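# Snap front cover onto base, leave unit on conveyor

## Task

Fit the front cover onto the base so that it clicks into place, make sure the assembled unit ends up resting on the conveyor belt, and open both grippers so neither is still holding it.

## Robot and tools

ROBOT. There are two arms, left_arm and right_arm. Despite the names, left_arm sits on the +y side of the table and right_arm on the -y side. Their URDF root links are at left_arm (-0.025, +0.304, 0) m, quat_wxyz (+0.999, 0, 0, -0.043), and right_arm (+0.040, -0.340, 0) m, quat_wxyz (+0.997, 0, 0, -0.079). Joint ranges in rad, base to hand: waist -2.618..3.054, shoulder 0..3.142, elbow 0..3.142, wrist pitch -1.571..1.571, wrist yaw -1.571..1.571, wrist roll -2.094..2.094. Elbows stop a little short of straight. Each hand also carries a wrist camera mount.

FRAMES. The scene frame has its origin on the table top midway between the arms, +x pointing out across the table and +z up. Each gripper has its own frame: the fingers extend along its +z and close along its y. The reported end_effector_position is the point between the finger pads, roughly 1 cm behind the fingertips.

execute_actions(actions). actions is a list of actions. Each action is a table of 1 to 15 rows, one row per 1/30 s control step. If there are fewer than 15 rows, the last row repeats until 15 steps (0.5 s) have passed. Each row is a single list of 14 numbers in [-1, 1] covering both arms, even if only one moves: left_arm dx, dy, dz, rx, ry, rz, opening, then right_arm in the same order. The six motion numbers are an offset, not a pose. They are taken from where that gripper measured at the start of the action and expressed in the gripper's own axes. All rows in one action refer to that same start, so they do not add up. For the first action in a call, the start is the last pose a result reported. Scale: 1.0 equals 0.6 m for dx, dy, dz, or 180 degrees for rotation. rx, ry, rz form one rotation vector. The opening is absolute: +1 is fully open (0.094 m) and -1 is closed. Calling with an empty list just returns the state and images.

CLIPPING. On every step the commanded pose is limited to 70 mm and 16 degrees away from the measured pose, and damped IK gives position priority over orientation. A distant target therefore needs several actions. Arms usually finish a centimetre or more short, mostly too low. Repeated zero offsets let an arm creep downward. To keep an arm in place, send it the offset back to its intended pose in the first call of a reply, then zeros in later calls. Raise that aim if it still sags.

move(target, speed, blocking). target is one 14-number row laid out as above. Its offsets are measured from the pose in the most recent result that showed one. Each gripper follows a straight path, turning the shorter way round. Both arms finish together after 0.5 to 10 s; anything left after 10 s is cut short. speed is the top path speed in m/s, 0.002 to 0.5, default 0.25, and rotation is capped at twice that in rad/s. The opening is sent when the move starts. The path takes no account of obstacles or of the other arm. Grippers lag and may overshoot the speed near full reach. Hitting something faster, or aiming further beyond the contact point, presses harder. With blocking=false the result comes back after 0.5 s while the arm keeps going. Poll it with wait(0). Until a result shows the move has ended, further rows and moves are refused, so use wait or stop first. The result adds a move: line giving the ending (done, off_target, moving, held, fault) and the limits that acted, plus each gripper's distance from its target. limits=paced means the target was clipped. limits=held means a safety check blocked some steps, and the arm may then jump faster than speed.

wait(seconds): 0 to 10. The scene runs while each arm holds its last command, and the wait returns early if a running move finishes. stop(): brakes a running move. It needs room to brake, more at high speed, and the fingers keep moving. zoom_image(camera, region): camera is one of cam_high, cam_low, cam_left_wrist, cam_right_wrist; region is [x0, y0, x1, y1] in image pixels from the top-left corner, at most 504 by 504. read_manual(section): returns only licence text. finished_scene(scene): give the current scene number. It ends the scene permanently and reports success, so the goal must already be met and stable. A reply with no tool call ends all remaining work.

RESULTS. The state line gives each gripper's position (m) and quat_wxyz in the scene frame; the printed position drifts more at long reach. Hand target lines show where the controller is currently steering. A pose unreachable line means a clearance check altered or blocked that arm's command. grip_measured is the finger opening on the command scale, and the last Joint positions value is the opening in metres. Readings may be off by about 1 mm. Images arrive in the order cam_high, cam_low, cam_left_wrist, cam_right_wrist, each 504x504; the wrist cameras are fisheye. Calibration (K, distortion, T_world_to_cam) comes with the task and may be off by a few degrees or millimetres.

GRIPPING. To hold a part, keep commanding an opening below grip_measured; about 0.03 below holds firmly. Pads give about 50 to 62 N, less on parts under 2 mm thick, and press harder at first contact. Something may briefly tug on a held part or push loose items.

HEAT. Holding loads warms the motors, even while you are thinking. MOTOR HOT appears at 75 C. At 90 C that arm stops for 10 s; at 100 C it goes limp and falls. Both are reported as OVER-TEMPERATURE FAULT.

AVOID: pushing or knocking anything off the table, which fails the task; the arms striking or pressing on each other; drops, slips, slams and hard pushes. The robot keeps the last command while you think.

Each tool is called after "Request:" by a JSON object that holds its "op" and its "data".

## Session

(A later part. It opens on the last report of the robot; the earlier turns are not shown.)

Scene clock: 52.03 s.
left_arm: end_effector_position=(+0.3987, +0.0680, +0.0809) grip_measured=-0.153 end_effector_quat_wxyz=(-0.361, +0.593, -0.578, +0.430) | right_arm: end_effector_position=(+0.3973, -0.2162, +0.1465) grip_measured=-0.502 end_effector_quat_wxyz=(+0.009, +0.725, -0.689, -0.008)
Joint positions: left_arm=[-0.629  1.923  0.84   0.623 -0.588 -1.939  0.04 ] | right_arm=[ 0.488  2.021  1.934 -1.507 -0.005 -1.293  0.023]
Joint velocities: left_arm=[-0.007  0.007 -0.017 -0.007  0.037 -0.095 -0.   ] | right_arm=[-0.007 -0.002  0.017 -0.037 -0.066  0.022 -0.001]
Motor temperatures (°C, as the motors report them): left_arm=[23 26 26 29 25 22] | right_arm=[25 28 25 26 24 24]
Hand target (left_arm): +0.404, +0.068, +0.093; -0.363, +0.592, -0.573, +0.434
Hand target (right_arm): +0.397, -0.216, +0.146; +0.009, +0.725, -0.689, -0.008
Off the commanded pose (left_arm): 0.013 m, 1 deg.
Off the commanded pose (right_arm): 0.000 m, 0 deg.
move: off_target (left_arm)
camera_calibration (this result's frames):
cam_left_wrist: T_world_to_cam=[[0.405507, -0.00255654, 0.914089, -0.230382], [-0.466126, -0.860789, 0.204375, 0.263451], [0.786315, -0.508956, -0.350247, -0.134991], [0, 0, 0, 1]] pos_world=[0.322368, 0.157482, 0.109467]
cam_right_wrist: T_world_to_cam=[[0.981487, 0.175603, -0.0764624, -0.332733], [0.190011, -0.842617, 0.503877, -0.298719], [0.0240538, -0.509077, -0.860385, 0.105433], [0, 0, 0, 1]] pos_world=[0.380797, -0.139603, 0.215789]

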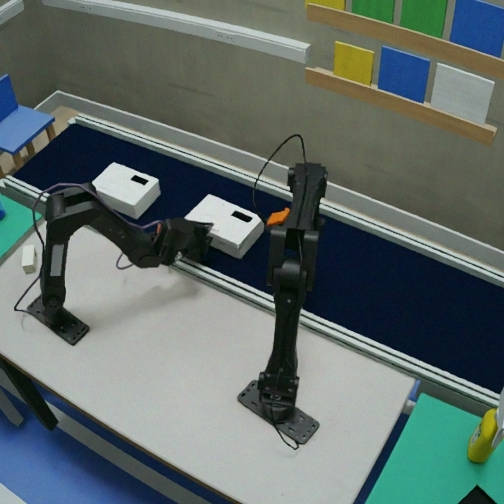

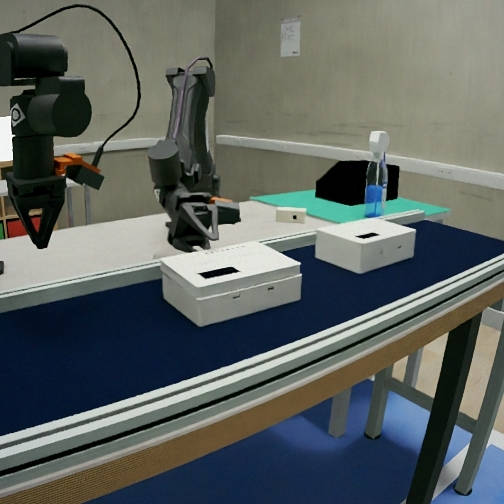

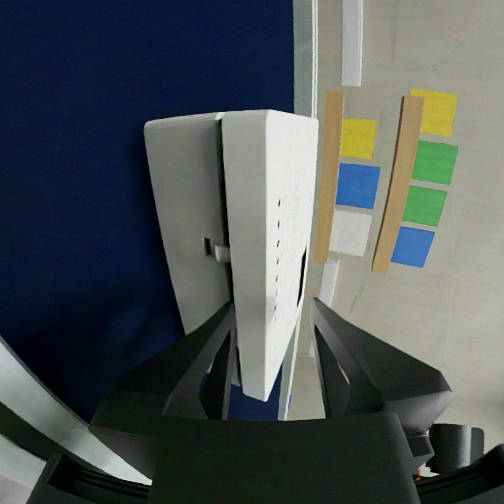

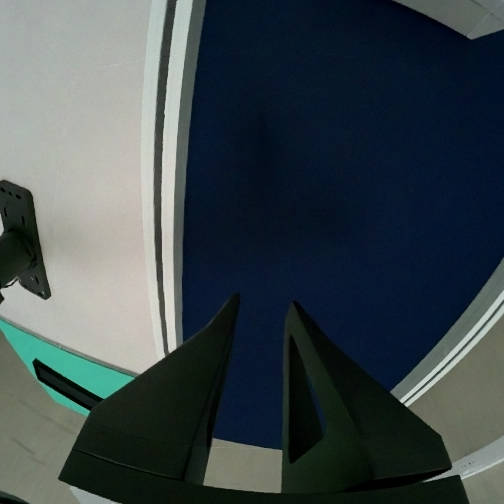

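Request:
{"op": "execute_actions", "data": {"actions": [[[0,-0.005,0,0,0,0,-0.18,0,0,0,0,0,0,-0.5],[0,-0.005,0,0,0,0,-0.21,0,0,0,0,0,0,-0.5],[0,-0.005,0,0,0,0,-0.24,0,0,0,0,0,0,-0.5],[0,-0.005,0,0,0,0,-0.27,0,0,0,0,0,0,-0.5],[0,-0.005,0,0,0,0,-0.30,0,0,0,0,0,0,-0.5],[0,-0.005,0,0,0,0,-0.33,0,0,0,0,0,0,-0.5],[0,-0.005,0,0,0,0,-0.36,0,0,0,0,0,0,-0.5],[0,-0.005,0,0,0,0,-0.39,0,0,0,0,0,0,-0.5],[0,-0.005,0,0,0,0,-0.42,0,0,0,0,0,0,-0.5],[0,-0.005,0,0,0,0,-0.45,0,0,0,0,0,0,-0.5],[0,-0.005,0,0,0,0,-0.48,0,0,0,0,0,0,-0.5],[0,-0.005,0,0,0,0,-0.51,0,0,0,0,0,0,-0.5],[0,-0.005,0,0,0,0,-0.53,0,0,0,0,0,0,-0.5]]]}}

Request:
{"op": "zoom_image", "data": {"camera": "cam_low", "region": [130, 170, 330, 340]}}

Scene clock: 52.93 s.
left_arm: end_effector_position=(+0.3982, +0.0682, +0.0796) grip_measured=-0.527 end_effector_quat_wxyz=(-0.360, +0.593, -0.580, +0.428) | right_arm: end_effector_position=(+0.3973, -0.2162, +0.1465) grip_measured=-0.502 end_effector_quat_wxyz=(+0.009, +0.725, -0.689, -0.008)
Joint positions: left_arm=[-0.629  1.923  0.84   0.617 -0.586 -1.939  0.022] | right_arm=[ 0.488  2.021  1.934 -1.507 -0.005 -1.293  0.023]
Joint velocities: left_arm=[-0.027 -0.002  0.012  0.037 -0.081  0.037 -0.001] | right_arm=[-0.017 -0.007  0.002  0.007 -0.007 -0.007 -0.001]
Motor temperatures (°C, as the motors report them): left_arm=[23 26 26 29 25 22] | right_arm=[25 28 25 26 24 24]
Hand target (left_arm): +0.400, +0.068, +0.084; -0.361, +0.593, -0.578, +0.430
Hand target (right_arm): +0.397, -0.216, +0.146; +0.009, +0.725, -0.689, -0.008
Off the commanded pose (left_arm): 0.004 m, 0 deg.
Off the commanded pose (right_arm): 0.000 m, 0 deg.
camera_calibration (this result's frames):
cam_left_wrist: T_world_to_cam=[[0.410118, -0.0062945, 0.912011, -0.230443], [-0.466269, -0.860864, 0.203733, 0.263703], [0.783834, -0.508797, -0.355991, -0.133539], [0, 0, 0, 1]] pos_world=[0.322138, 0.157618, 0.108903]
cam_right_wrist: T_world_to_cam=[[0.981487, 0.175603, -0.0764624, -0.332733], [0.190011, -0.842617, 0.503877, -0.298719], [0.0240538, -0.509077, -0.860385, 0.105433], [0, 0, 0, 1]] pos_world=[0.380797, -0.139603, 0.215789]

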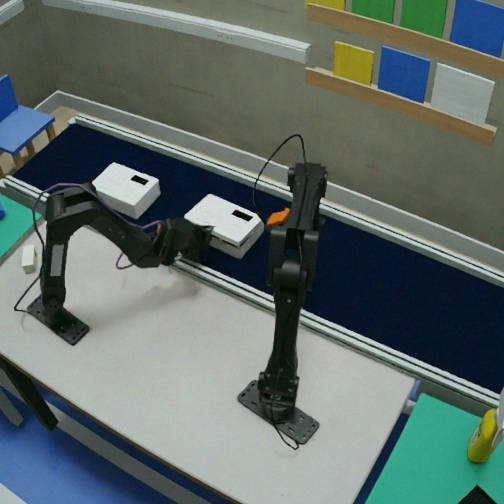

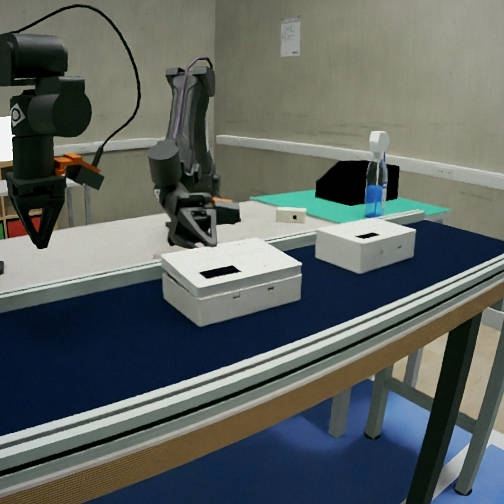

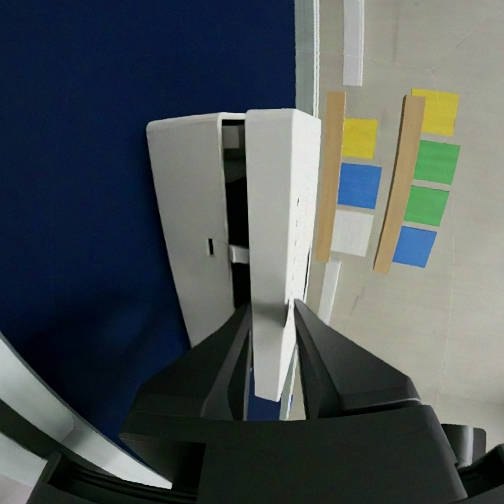

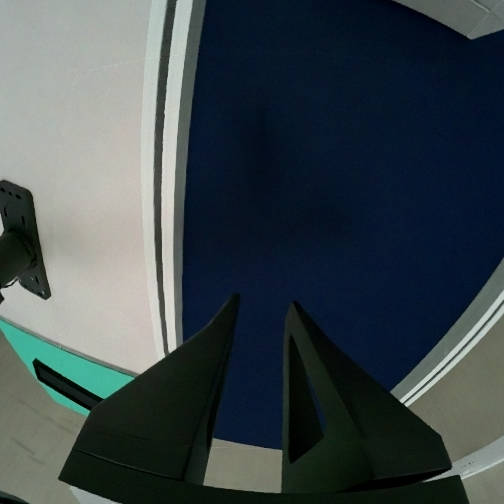

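Region (130, 170, 330, 340) of cam_low's 504x504 image, scaled by 2.520, with more detail than that image has; it fills the top 428 rows of this view, and the rest is white.

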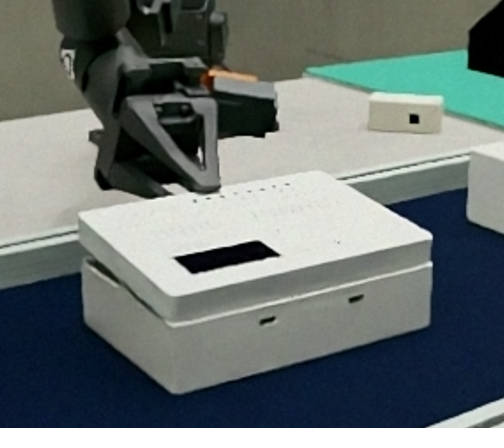

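Request:
{"op": "move", "data": {"target": [0,-0.012,0.017,0,0,0,-0.6, 0,0,0,0,0,0,-0.5], "speed": 0.03}}

Request:
{"op": "zoom_image", "data": {"camera": "cam_low", "region": [130, 170, 330, 340]}}

Request:
{"op": "zoom_image", "data": {"camera": "cam_high", "region": [130, 160, 290, 280]}}

Scene clock: 53.87 s.
left_arm: end_effector_position=(+0.4037, +0.0663, +0.0825) grip_measured=-0.595 end_effector_quat_wxyz=(-0.357, +0.592, -0.578, +0.433) | right_arm: end_effector_position=(+0.3973, -0.2162, +0.1465) grip_measured=-0.502 end_effector_quat_wxyz=(+0.009, +0.725, -0.689, -0.008)
Joint positions: left_arm=[-0.62   1.93   0.859  0.617 -0.571 -1.938  0.019] | right_arm=[ 0.488  2.021  1.934 -1.507 -0.005 -1.293  0.023]
Joint velocities: left_arm=[-0.002 -0.002 -0.002  0.007 -0.037 -0.037 -0.   ] | right_arm=[-0.022  0.002  0.007 -0.081  0.007 -0.037  0.002]
Motor temperatures (°C, as the motors report them): left_arm=[23 26 26 29 25 22] | right_arm=[25 28 25 26 24 24]
Hand target (left_arm): +0.410, +0.068, +0.082; -0.360, +0.592, -0.580, +0.428
Hand target (right_arm): +0.397, -0.216, +0.146; +0.009, +0.725, -0.689, -0.008
Off the commanded pose (left_arm): 0.007 m, 1 deg.
Off the commanded pose (right_arm): 0.000 m, 0 deg.
move: done
camera_calibration (this result's frames):
cam_left_wrist: T_world_to_cam=[[0.406218, 0.00198308, 0.913774, -0.234464], [-0.471481, -0.85615, 0.211454, 0.26528], [0.782747, -0.516724, -0.346848, -0.137574], [0, 0, 0, 1]] pos_world=[0.328003, 0.156497, 0.110436]
cam_right_wrist: T_world_to_cam=[[0.981487, 0.175603, -0.0764624, -0.332733], [0.190011, -0.842617, 0.503877, -0.298719], [0.0240538, -0.509077, -0.860385, 0.105433], [0, 0, 0, 1]] pos_world=[0.380797, -0.139603, 0.215789]

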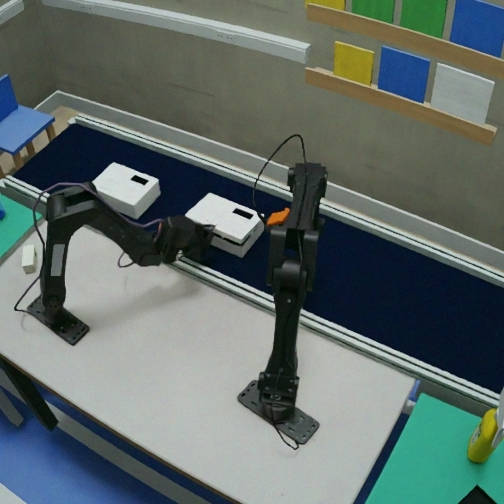

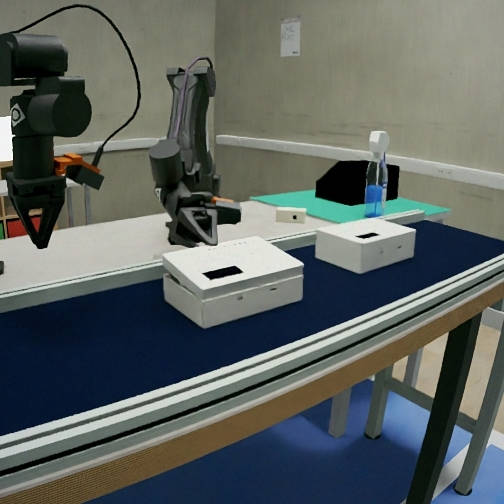

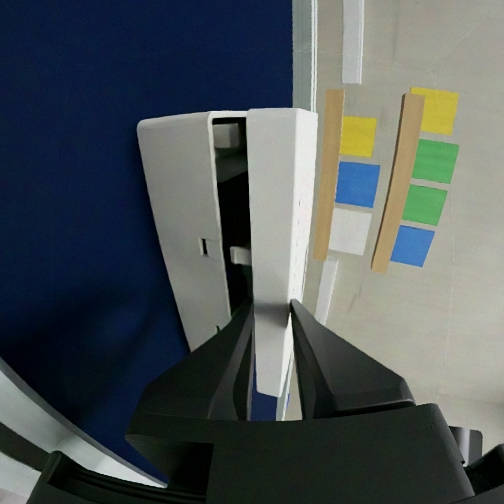

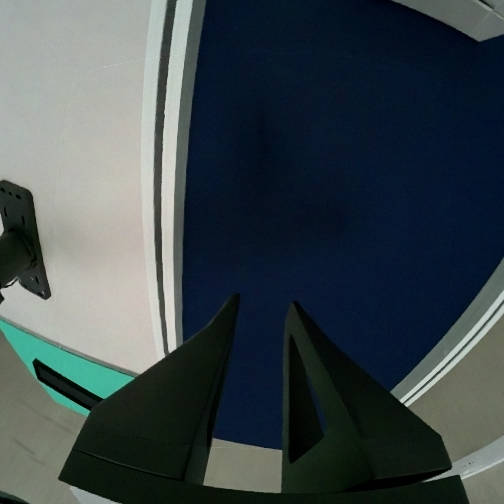

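Region (130, 170, 330, 340) of cam_low's 504x504 image, scaled by 2.520, with more detail than that image has; it fills the top 428 rows of this view, and the rest is white.

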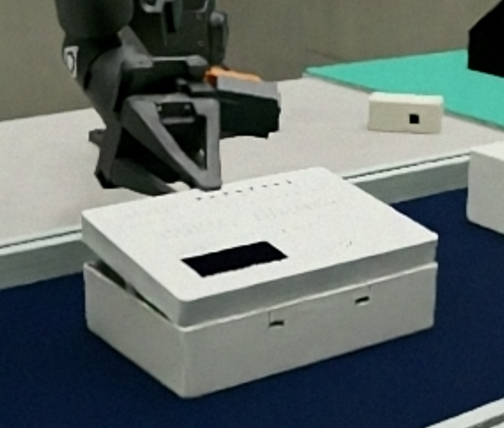

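Region (130, 160, 290, 280) of cam_high's 504x504 image, scaled by 3.150, with more detail than that image has; it fills the top 378 rows of this view, and the rest is white.

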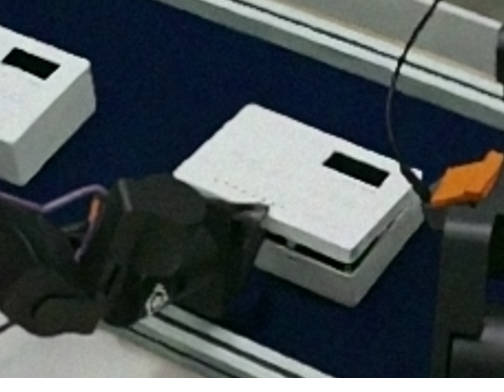

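Request:
{"op": "move", "data": {"target": [0,0.017,0.012,0,0,0,-0.6, 0,0,0,0,0,0,-0.5], "speed": 0.03}}

Request:
{"op": "zoom_image", "data": {"camera": "cam_low", "region": [130, 170, 330, 340]}}

Scene clock: 54.73 s.
left_arm: end_effector_position=(+0.4060, +0.0644, +0.0767) grip_measured=-0.595 end_effector_quat_wxyz=(-0.357, +0.592, -0.575, +0.438) | right_arm: end_effector_position=(+0.3973, -0.2162, +0.1465) grip_measured=-0.502 end_effector_quat_wxyz=(+0.009, +0.725, -0.689, -0.008)
Joint positions: left_arm=[-0.62   1.962  0.859  0.66  -0.571 -1.938  0.019] | right_arm=[ 0.488  2.021  1.934 -1.507 -0.005 -1.293  0.023]
Joint velocities: left_arm=[-0.012 -0.002  0.002 -0.037 -0.022 -0.095 -0.   ] | right_arm=[-0.017  0.007 -0.017 -0.037  0.022 -0.037  0.   ]
Motor temperatures (°C, as the motors report them): left_arm=[23 26 26 29 25 22] | right_arm=[25 28 25 26 24 24]
Hand target (left_arm): +0.406, +0.065, +0.070; -0.357, +0.592, -0.578, +0.433
Hand target (right_arm): +0.397, -0.216, +0.146; +0.009, +0.725, -0.689, -0.008
Off the commanded pose (left_arm): 0.006 m, 1 deg.
Off the commanded pose (right_arm): 0.000 m, 0 deg.
move: done
camera_calibration (this result's frames):
cam_left_wrist: T_world_to_cam=[[0.397705, 0.00922647, 0.917467, -0.227339], [-0.473458, -0.854468, 0.213828, 0.266449], [0.785919, -0.519422, -0.335458, -0.14432], [0, 0, 0, 1]] pos_world=[0.32999, 0.154806, 0.103188]
cam_right_wrist: T_world_to_cam=[[0.981487, 0.175603, -0.0764624, -0.332733], [0.190011, -0.842617, 0.503877, -0.298719], [0.0240538, -0.509077, -0.860385, 0.105433], [0, 0, 0, 1]] pos_world=[0.380797, -0.139603, 0.215789]

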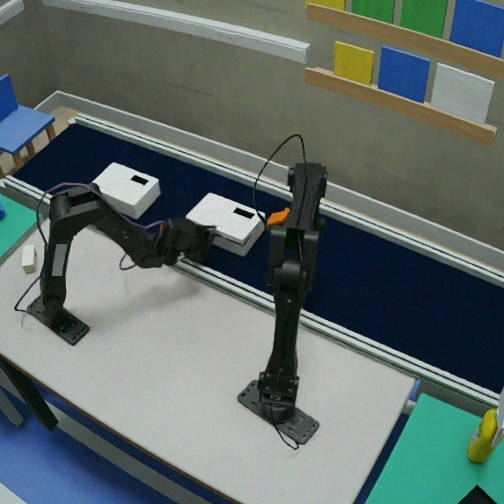

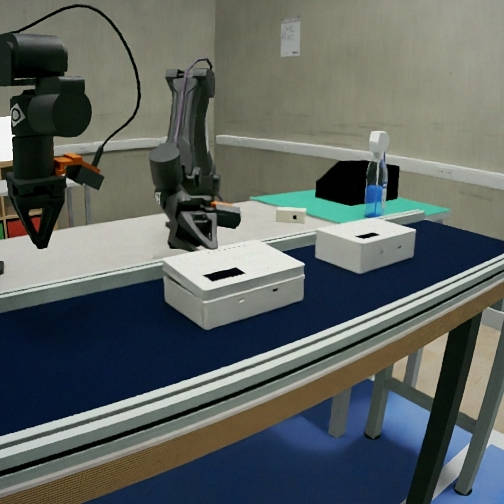

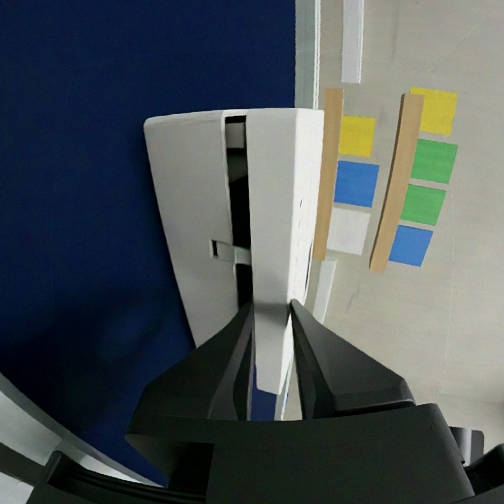

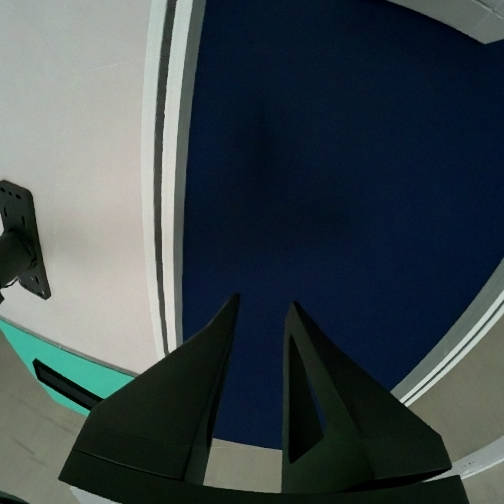

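Region (130, 170, 330, 340) of cam_low's 504x504 image, scaled by 2.520, with more detail than that image has; it fills the top 428 rows of this view, and the rest is white.

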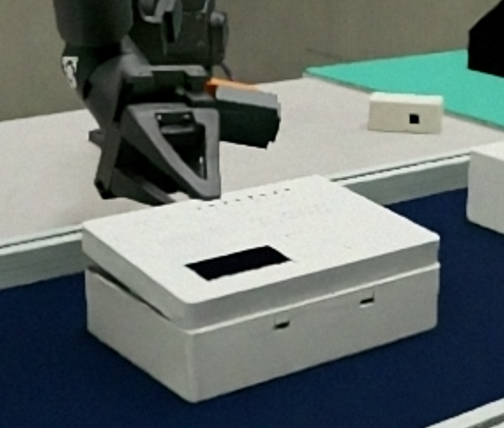

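Request:
{"op": "move", "data": {"target": [0,0.002,-0.02,0,0,0,-0.5, 0,0,0,0,0,0,-0.5], "speed": 0.03}}

Scene clock: 55.83 s.
left_arm: end_effector_position=(+0.3997, +0.0630, +0.0789) grip_measured=-0.503 end_effector_quat_wxyz=(-0.352, +0.592, -0.574, +0.443) | right_arm: end_effector_position=(+0.3973, -0.2162, +0.1465) grip_measured=-0.502 end_effector_quat_wxyz=(+0.009, +0.725, -0.689, -0.008)
Joint positions: left_arm=[-0.631  1.941  0.839  0.661 -0.571 -1.949  0.023] | right_arm=[ 0.488  2.021  1.934 -1.507 -0.005 -1.293  0.023]
Joint velocities: left_arm=[ 0.002  0.002 -0.017  0.022 -0.022 -0.022 -0.   ] | right_arm=[ 0.002 -0.007 -0.012  0.051  0.007  0.007 -0.   ]
Motor temperatures (°C, as the motors report them): left_arm=[23 26 26 29 25 22] | right_arm=[25 28 25 26 24 24]
Hand target (left_arm): +0.395, +0.065, +0.080; -0.357, +0.592, -0.575, +0.439
Hand target (right_arm): +0.397, -0.216, +0.146; +0.009, +0.725, -0.689, -0.008
Off the commanded pose (left_arm): 0.006 m, 1 deg.
Off the commanded pose (right_arm): 0.000 m, 0 deg.
move: done
camera_calibration (this result's frames):
cam_left_wrist: T_world_to_cam=[[0.397873, 0.0166742, 0.917289, -0.227396], [-0.479142, -0.848869, 0.223258, 0.26299], [0.782381, -0.52834, -0.329753, -0.137884], [0, 0, 0, 1]] pos_world=[0.324361, 0.154186, 0.104405]
cam_right_wrist: T_world_to_cam=[[0.981487, 0.175603, -0.0764624, -0.332733], [0.190011, -0.842617, 0.503877, -0.298719], [0.0240538, -0.509077, -0.860385, 0.105433], [0, 0, 0, 1]] pos_world=[0.380797, -0.139603, 0.215789]

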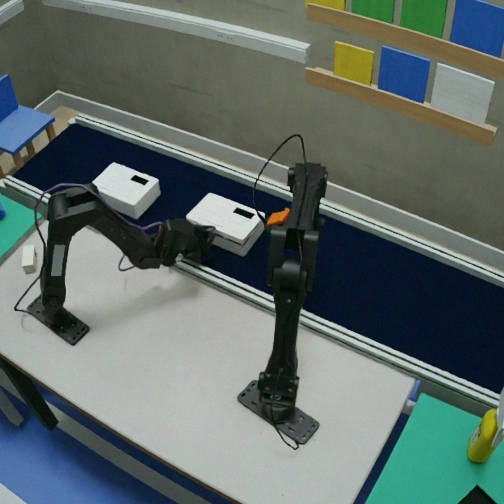

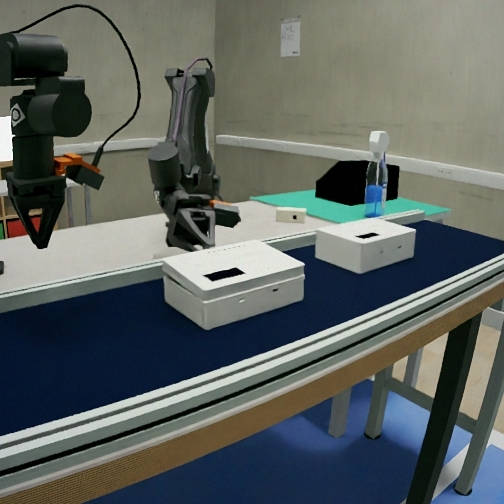

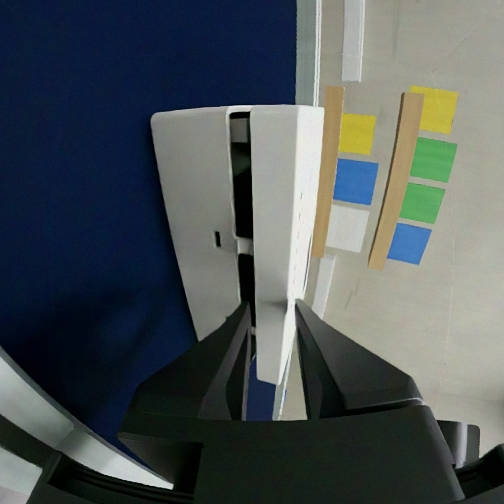

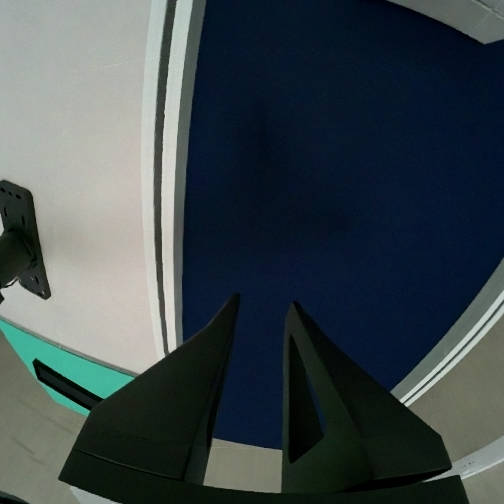

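Request:
{"op": "execute_actions", "data": {"actions": []}}

Scene clock: 56.47 s.
left_arm: end_effector_position=(+0.3997, +0.0630, +0.0789) grip_measured=-0.503 end_effector_quat_wxyz=(-0.352, +0.592, -0.574, +0.443) | right_arm: end_effector_position=(+0.3973, -0.2162, +0.1465) grip_measured=-0.502 end_effector_quat_wxyz=(+0.009, +0.725, -0.689, -0.008)
Joint positions: left_arm=[-0.631  1.941  0.839  0.661 -0.571 -1.949  0.023] | right_arm=[ 0.488  2.021  1.934 -1.507 -0.005 -1.293  0.023]
Joint velocities: left_arm=[-0.007 -0.007 -0.002 -0.007 -0.007  0.022 -0.   ] | right_arm=[-0.007  0.012  0.007  0.051  0.037  0.022  0.   ]
Motor temperatures (°C, as the motors report them): left_arm=[23 26 26 29 25 22] | right_arm=[25 28 25 26 24 24]
Hand target (left_arm): +0.395, +0.065, +0.080; -0.357, +0.592, -0.575, +0.439
Hand target (right_arm): +0.397, -0.216, +0.146; +0.009, +0.725, -0.689, -0.008
Off the commanded pose (left_arm): 0.006 m, 1 deg.
Off the commanded pose (right_arm): 0.000 m, 0 deg.
camera_calibration (this result's frames):
cam_left_wrist: T_world_to_cam=[[0.397903, 0.0170538, 0.917269, -0.22743], [-0.479017, -0.848856, 0.223575, 0.262914], [0.782442, -0.528349, -0.329593, -0.13792], [0, 0, 0, 1]] pos_world=[0.32435, 0.154185, 0.104376]
cam_right_wrist: T_world_to_cam=[[0.981487, 0.175603, -0.0764624, -0.332733], [0.190011, -0.842617, 0.503877, -0.298719], [0.0240538, -0.509077, -0.860385, 0.105433], [0, 0, 0, 1]] pos_world=[0.380797, -0.139603, 0.215789]

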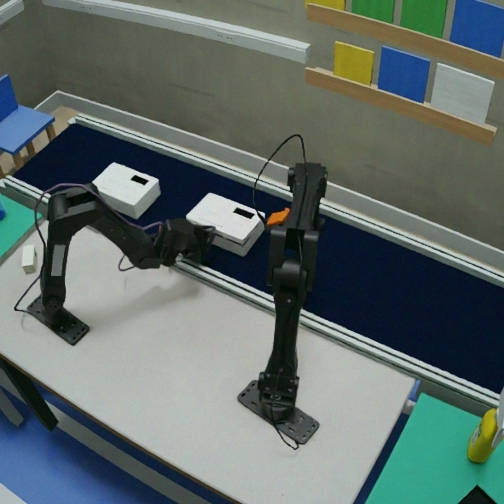

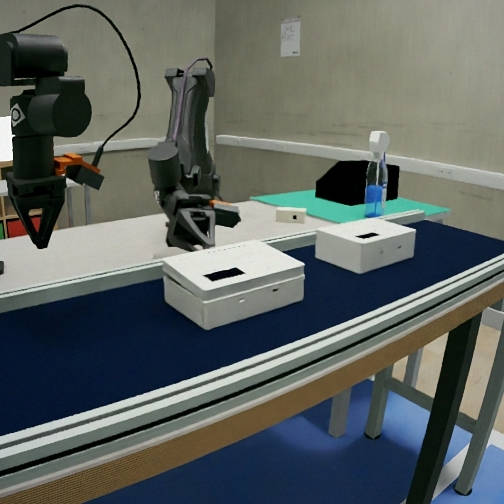

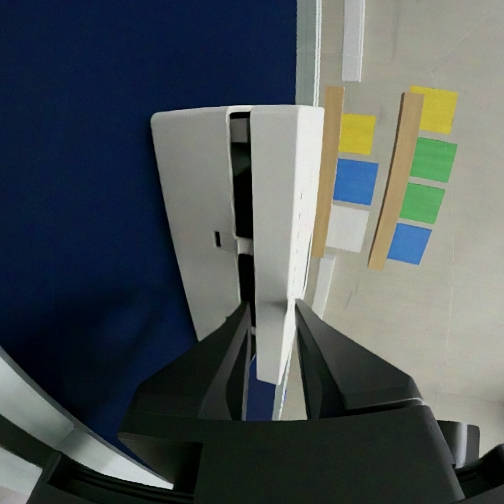

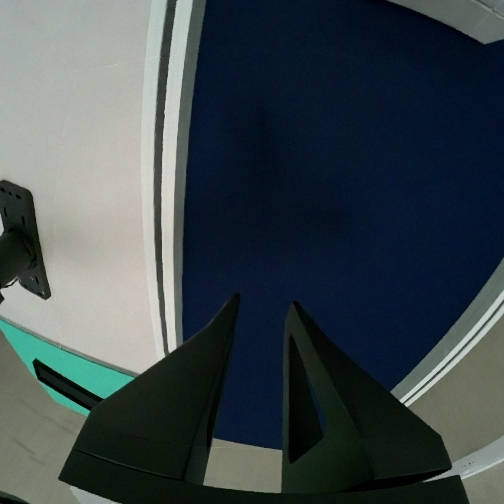

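Request:
{"op": "move", "data": {"target": [0,-0.034,-0.027,0,0,0,-0.5,0,0,0,0,0,0,-0.5], "speed": 0.1}}

Request:
{"op": "move", "data": {"target": [0,-0.024,0.058,0,0,0,-1,0,0,0,0,0,0,-0.5], "speed": 0.1}}

Scene clock: 57.70 s.
left_arm: end_effector_position=(+0.3969, +0.0655, +0.1059) grip_measured=-0.503 end_effector_quat_wxyz=(-0.352, +0.592, -0.567, +0.453) | right_arm: end_effector_position=(+0.3973, -0.2162, +0.1465) grip_measured=-0.502 end_effector_quat_wxyz=(+0.009, +0.725, -0.689, -0.008)
Joint positions: left_arm=[-0.631  1.854  0.839  0.596 -0.571 -1.953  0.023] | right_arm=[ 0.488  2.021  1.934 -1.507 -0.005 -1.293  0.023]
Joint velocities: left_arm=[-0.002 -0.002 -0.012 -0.066 -0.066 -0.007 -0.   ] | right_arm=[-0.007 -0.002 -0.012  0.066 -0.037  0.007  0.001]
Motor temperatures (°C, as the motors report them): left_arm=[23 26 26 29 25 22] | right_arm=[25 28 25 26 24 24]
Hand target (left_arm): +0.392, +0.066, +0.104; -0.352, +0.592, -0.574, +0.443
Hand target (right_arm): +0.397, -0.216, +0.146; +0.009, +0.725, -0.689, -0.008
Off the commanded pose (left_arm): 0.005 m, 1 deg.
Off the commanded pose (right_arm): 0.000 m, 0 deg.
move: done
camera_calibration (this result's frames):
cam_left_wrist: T_world_to_cam=[[0.382833, 0.0342072, 0.923184, -0.24686], [-0.481596, -0.845392, 0.231037, 0.25762], [0.788355, -0.53305, -0.30717, -0.129945], [0, 0, 0, 1]] pos_world=[0.321018, 0.156967, 0.128462]
cam_right_wrist: T_world_to_cam=[[0.981487, 0.175603, -0.0764624, -0.332733], [0.190011, -0.842617, 0.503877, -0.298719], [0.0240538, -0.509077, -0.860385, 0.105433], [0, 0, 0, 1]] pos_world=[0.380797, -0.139603, 0.215789]

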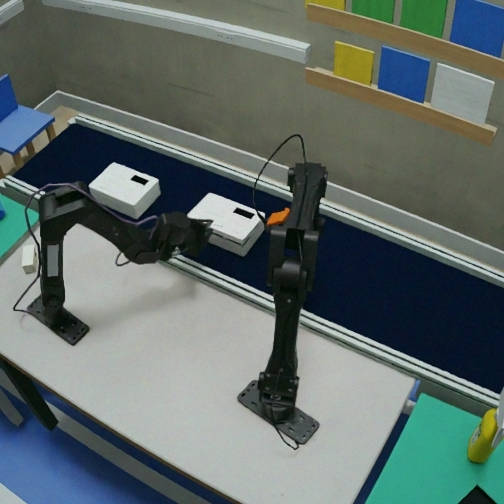

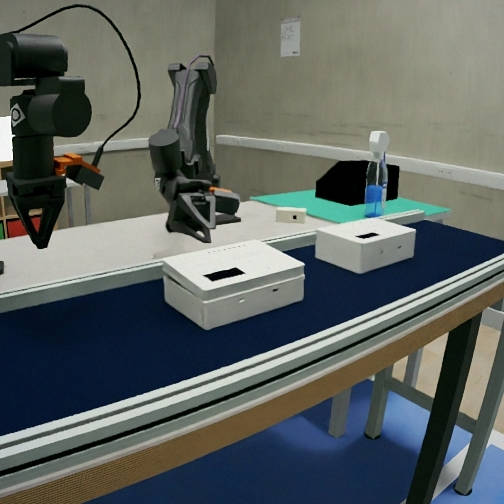

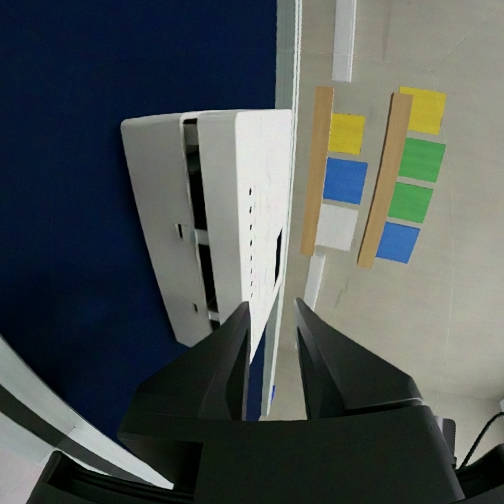

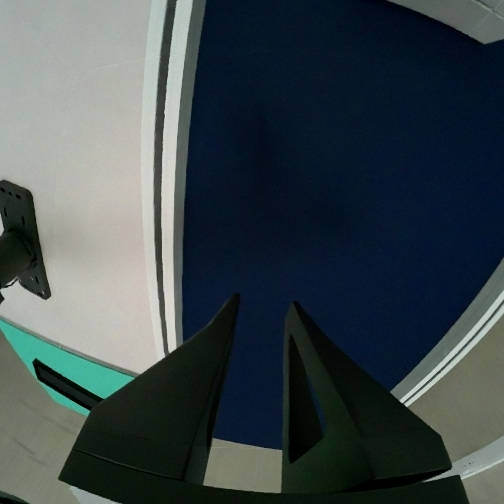

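Scene clock: 58.47 s.
left_arm: end_effector_position=(+0.4303, +0.0642, +0.1102) grip_measured=-0.997 end_effector_quat_wxyz=(-0.350, +0.595, -0.557, +0.462) | right_arm: end_effector_position=(+0.3973, -0.2162, +0.1465) grip_measured=-0.502 end_effector_quat_wxyz=(+0.009, +0.725, -0.689, -0.008)
Joint positions: left_arm=[-0.574  1.93   0.948  0.596 -0.521 -1.941  0.   ] | right_arm=[ 0.488  2.021  1.934 -1.507 -0.005 -1.293  0.023]
Joint velocities: left_arm=[ 0.002  0.007 -0.012 -0.022  0.051 -0.007  0.   ] | right_arm=[ 0.002  0.002 -0.007 -0.022 -0.022  0.007  0.001]
Motor temperatures (°C, as the motors report them): left_arm=[23 26 26 29 25 22] | right_arm=[25 28 25 26 24 24]
Hand target (left_arm): +0.434, +0.064, +0.107; -0.352, +0.591, -0.567, +0.453
Hand target (right_arm): +0.397, -0.216, +0.146; +0.009, +0.725, -0.689, -0.008
Off the commanded pose (left_arm): 0.005 m, 2 deg.
Off the commanded pose (right_arm): 0.000 m, 0 deg.
move: done
camera_calibration (this result's frames):
cam_left_wrist: T_world_to_cam=[[0.369664, 0.059115, 0.927283, -0.260015], [-0.479206, -0.842881, 0.244771, 0.268875], [0.796059, -0.534842, -0.283255, -0.161419], [0, 0, 0, 1]] pos_world=[0.353463, 0.155667, 0.129572]
cam_right_wrist: T_world_to_cam=[[0.981487, 0.175603, -0.0764624, -0.332733], [0.190011, -0.842617, 0.503877, -0.298719], [0.0240538, -0.509077, -0.860385, 0.105433], [0, 0, 0, 1]] pos_world=[0.380797, -0.139603, 0.215789]

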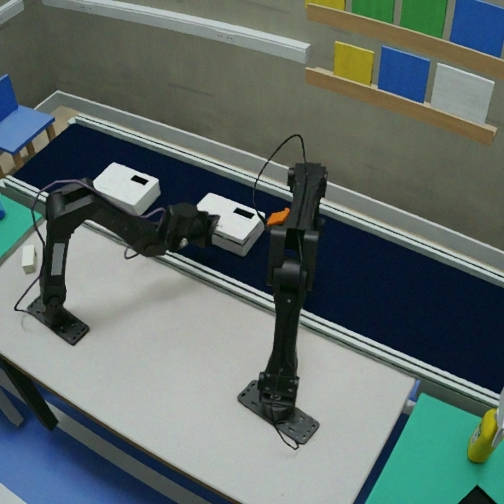

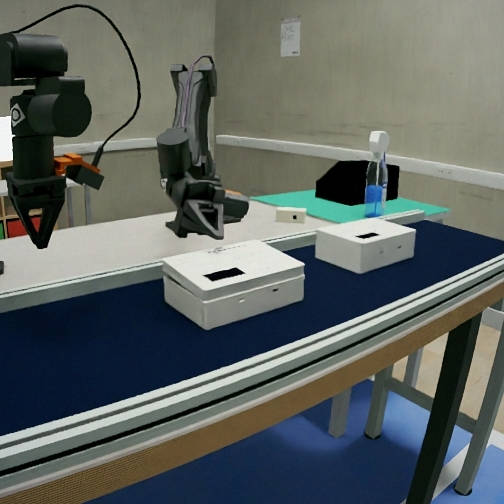

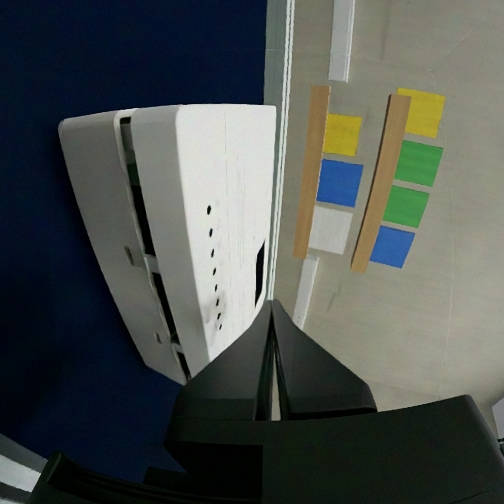

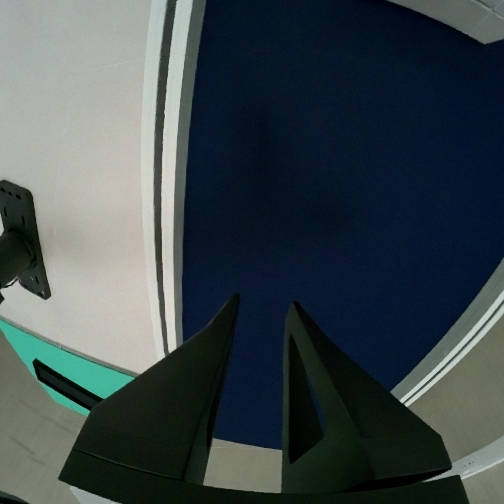

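Request:
{"op": "move", "data": {"target": [0,0.06,0.021,0,0,0,-1,0,0,0,0,0,0,-0.5], "speed": 0.04}}

Scene clock: 59.83 s.
left_arm: end_effector_position=(+0.4379, +0.0582, +0.0893) grip_measured=-0.997 end_effector_quat_wxyz=(-0.350, +0.593, -0.544, +0.479) | right_arm: end_effector_position=(+0.3973, -0.2162, +0.1465) grip_measured=-0.502 end_effector_quat_wxyz=(+0.009, +0.725, -0.689, -0.008)
Joint positions: left_arm=[-0.574  2.034  0.948  0.738 -0.521 -1.946  0.   ] | right_arm=[ 0.488  2.021  1.934 -1.507 -0.005 -1.293  0.023]
Joint velocities: left_arm=[-0.002  0.002  0.002  0.037  0.022  0.037 -0.   ] | right_arm=[-0.022 -0.002 -0.017  0.007 -0.037 -0.007 -0.001]
Motor temperatures (°C, as the motors report them): left_arm=[23 26 26 29 25 22] | right_arm=[25 28 25 26 24 24]
Hand target (left_arm): +0.430, +0.059, +0.072; -0.350, +0.595, -0.557, +0.462
Hand target (right_arm): +0.397, -0.216, +0.146; +0.009, +0.725, -0.689, -0.008
Off the commanded pose (left_arm): 0.018 m, 2 deg.
Off the commanded pose (right_arm): 0.000 m, 0 deg.
move: off_target (left_arm)
camera_calibration (this result's frames):
cam_left_wrist: T_world_to_cam=[[0.341217, 0.0868067, 0.935968, -0.23298], [-0.485706, -0.836215, 0.254625, 0.274198], [0.804774, -0.541487, -0.243169, -0.183566], [0, 0, 0, 1]] pos_world=[0.360406, 0.150114, 0.103607]
cam_right_wrist: T_world_to_cam=[[0.981487, 0.175603, -0.0764624, -0.332733], [0.190011, -0.842617, 0.503877, -0.298719], [0.0240538, -0.509077, -0.860385, 0.105433], [0, 0, 0, 1]] pos_world=[0.380797, -0.139603, 0.215789]

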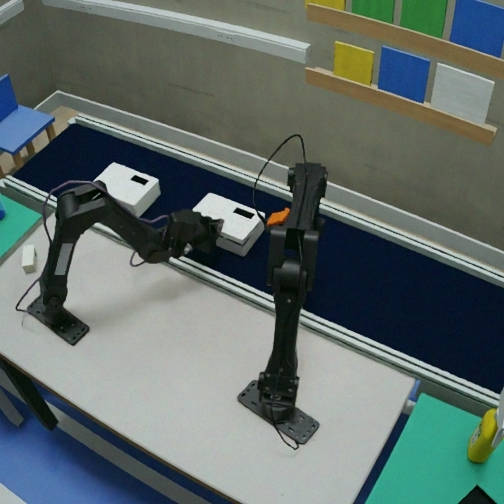

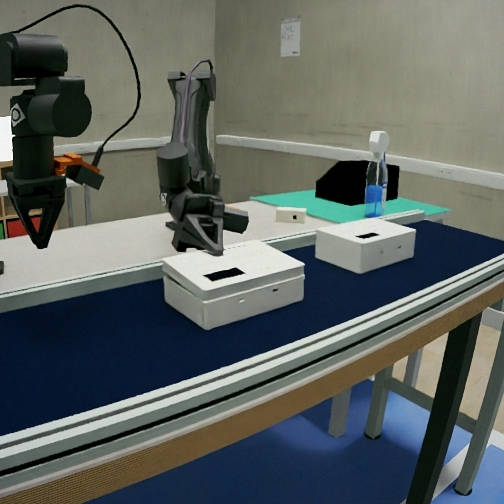

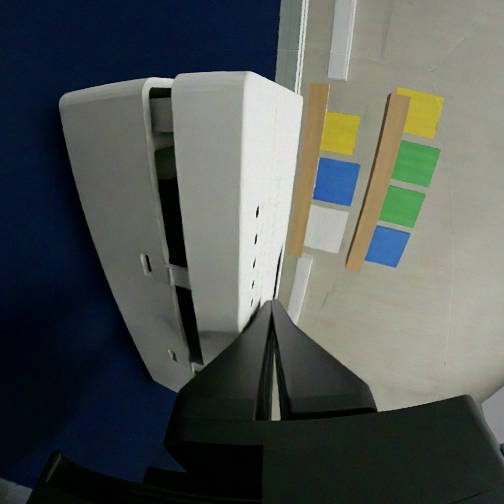

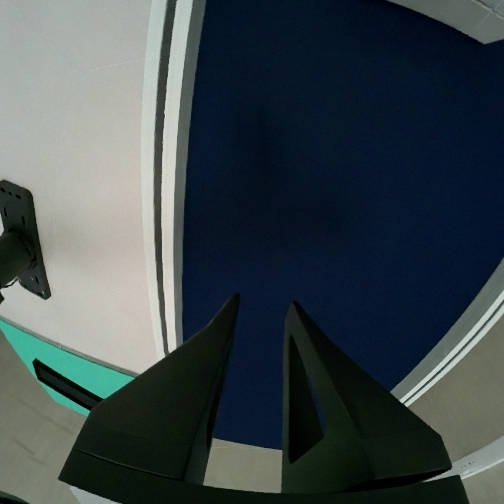

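Not snapped yet; press harder.

Request:
{"op": "move", "data": {"target": [0,0.065,0.01,0,0,0,-1,0,0,0,0,0,0,-0.5], "speed": 0.04}}

Scene clock: 61.17 s.
left_arm: end_effector_position=(+0.4435, +0.0509, +0.0935) grip_measured=-0.997 end_effector_quat_wxyz=(-0.359, +0.585, -0.506, +0.523) | right_arm: end_effector_position=(+0.3973, -0.2162, +0.1465) grip_measured=-0.502 end_effector_quat_wxyz=(+0.009, +0.725, -0.689, -0.008)
Joint positions: left_arm=[-0.587  2.109  0.948  0.93  -0.549 -1.949  0.   ] | right_arm=[ 0.488  2.021  1.934 -1.507 -0.005 -1.293  0.023]
Joint velocities: left_arm=[-0.007  0.007  0.017  0.007 -0.066 -0.051 -0.   ] | right_arm=[-0.012 -0.012 -0.007  0.022 -0.007 -0.051 -0.001]
Motor temperatures (°C, as the motors report them): left_arm=[23 26 26 29 25 22] | right_arm=[25 28 25 26 24 24]
Hand target (left_arm): +0.430, +0.053, +0.052; -0.351, +0.593, -0.544, +0.479
Hand target (right_arm): +0.397, -0.216, +0.146; +0.009, +0.725, -0.689, -0.008
Off the commanded pose (left_arm): 0.044 m, 7 deg.
Off the commanded pose (right_arm): 0.000 m, 0 deg.
move: off_target (left_arm)
camera_calibration (this result's frames):
cam_left_wrist: T_world_to_cam=[[0.248055, 0.15557, 0.956173, -0.202261], [-0.498513, -0.825805, 0.263686, 0.274046], [0.830634, -0.542073, -0.127292, -0.213329], [0, 0, 0, 1]] pos_world=[0.363986, 0.142134, 0.0939791]
cam_right_wrist: T_world_to_cam=[[0.981487, 0.175603, -0.0764624, -0.332733], [0.190011, -0.842617, 0.503877, -0.298719], [0.0240538, -0.509077, -0.860385, 0.105433], [0, 0, 0, 1]] pos_world=[0.380797, -0.139603, 0.215789]

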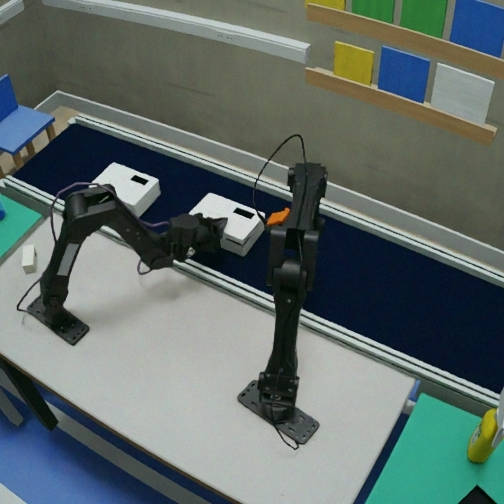

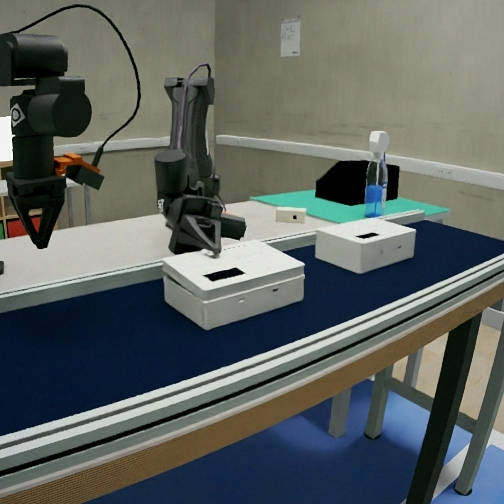

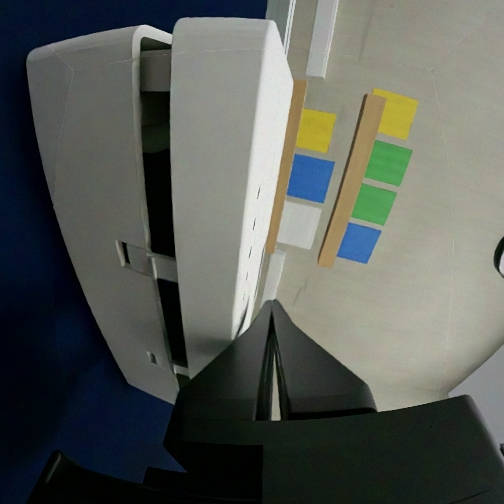

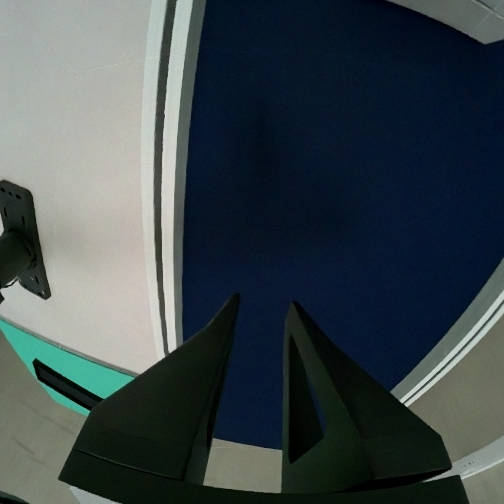

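Request:
{"op": "move", "data": {"target": [0,-0.04,-0.04,-0.28,0,0,-1,0,0,0,0,0,0,-0.5], "speed": 0.15}}

Scene clock: 65.17 s.
left_arm: end_effector_position=(+0.4253, +0.0544, +0.1203) grip_measured=-0.997 end_effector_quat_wxyz=(-0.076, +0.686, -0.673, +0.265) | right_arm: end_effector_position=(+0.3973, -0.2162, +0.1465) grip_measured=-0.502 end_effector_quat_wxyz=(+0.009, +0.725, -0.689, -0.008)
Joint positions: left_arm=[-0.425  2.011  1.665 -0.666 -0.007 -2.098  0.   ] | right_arm=[ 0.488  2.021  1.934 -1.507 -0.005 -1.293  0.023]
Joint velocities: left_arm=[-0.022 -0.002 -0.012 -0.051  0.022  0.066 -0.001] | right_arm=[-0.012 -0.017  0.002 -0.051 -0.007 -0.007 -0.   ]
Motor temperatures (°C, as the motors report them): left_arm=[23 27 26 29 25 22] | right_arm=[25 28 25 26 24 24]
Hand target (left_arm): +0.427, +0.058, +0.120; -0.074, +0.686, -0.676, +0.258
Hand target (right_arm): +0.397, -0.216, +0.146; +0.009, +0.725, -0.689, -0.008
Off the commanded pose (left_arm): 0.005 m, 1 deg.
Off the commanded pose (right_arm): 0.000 m, 0 deg.
move: done
camera_calibration (this result's frames):
cam_left_wrist: T_world_to_cam=[[0.894552, 0.00290878, 0.446955, -0.4293], [-0.292911, -0.751507, 0.591134, 0.129917], [0.337609, -0.659718, -0.67141, 0.0886198], [0, 0, 0, 1]] pos_world=[0.392167, 0.157346, 0.174579]
cam_right_wrist: T_world_to_cam=[[0.981487, 0.175603, -0.0764624, -0.332733], [0.190011, -0.842617, 0.503877, -0.298719], [0.0240538, -0.509077, -0.860385, 0.105433], [0, 0, 0, 1]] pos_world=[0.380797, -0.139603, 0.215789]

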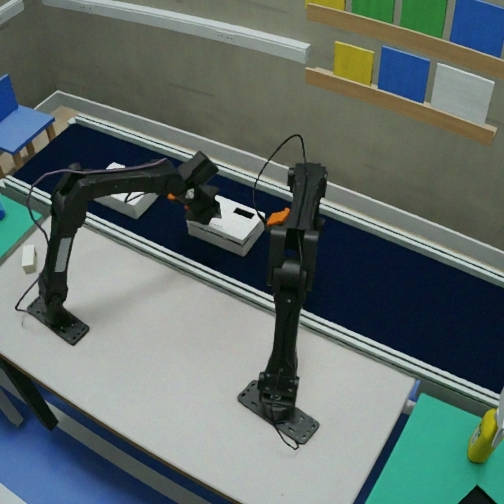

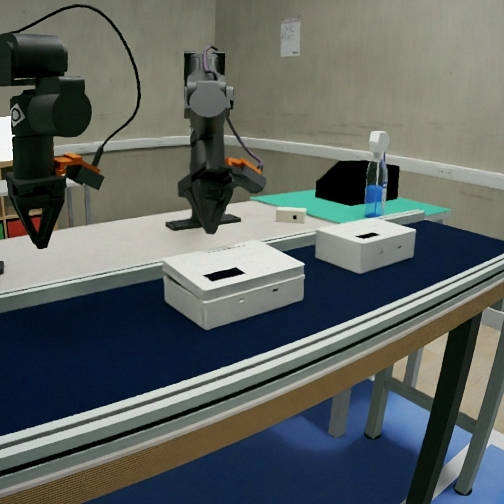

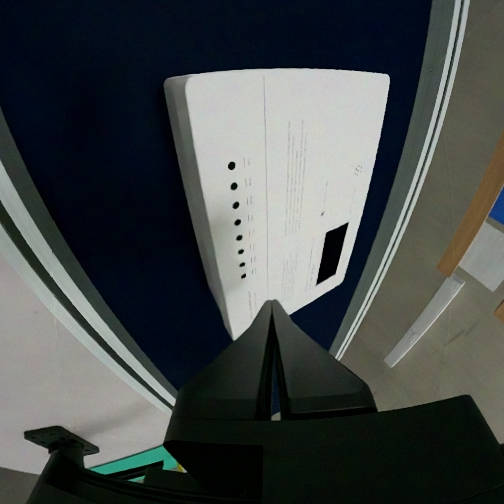

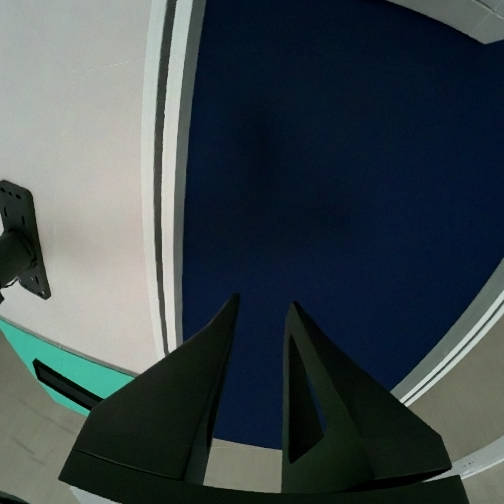

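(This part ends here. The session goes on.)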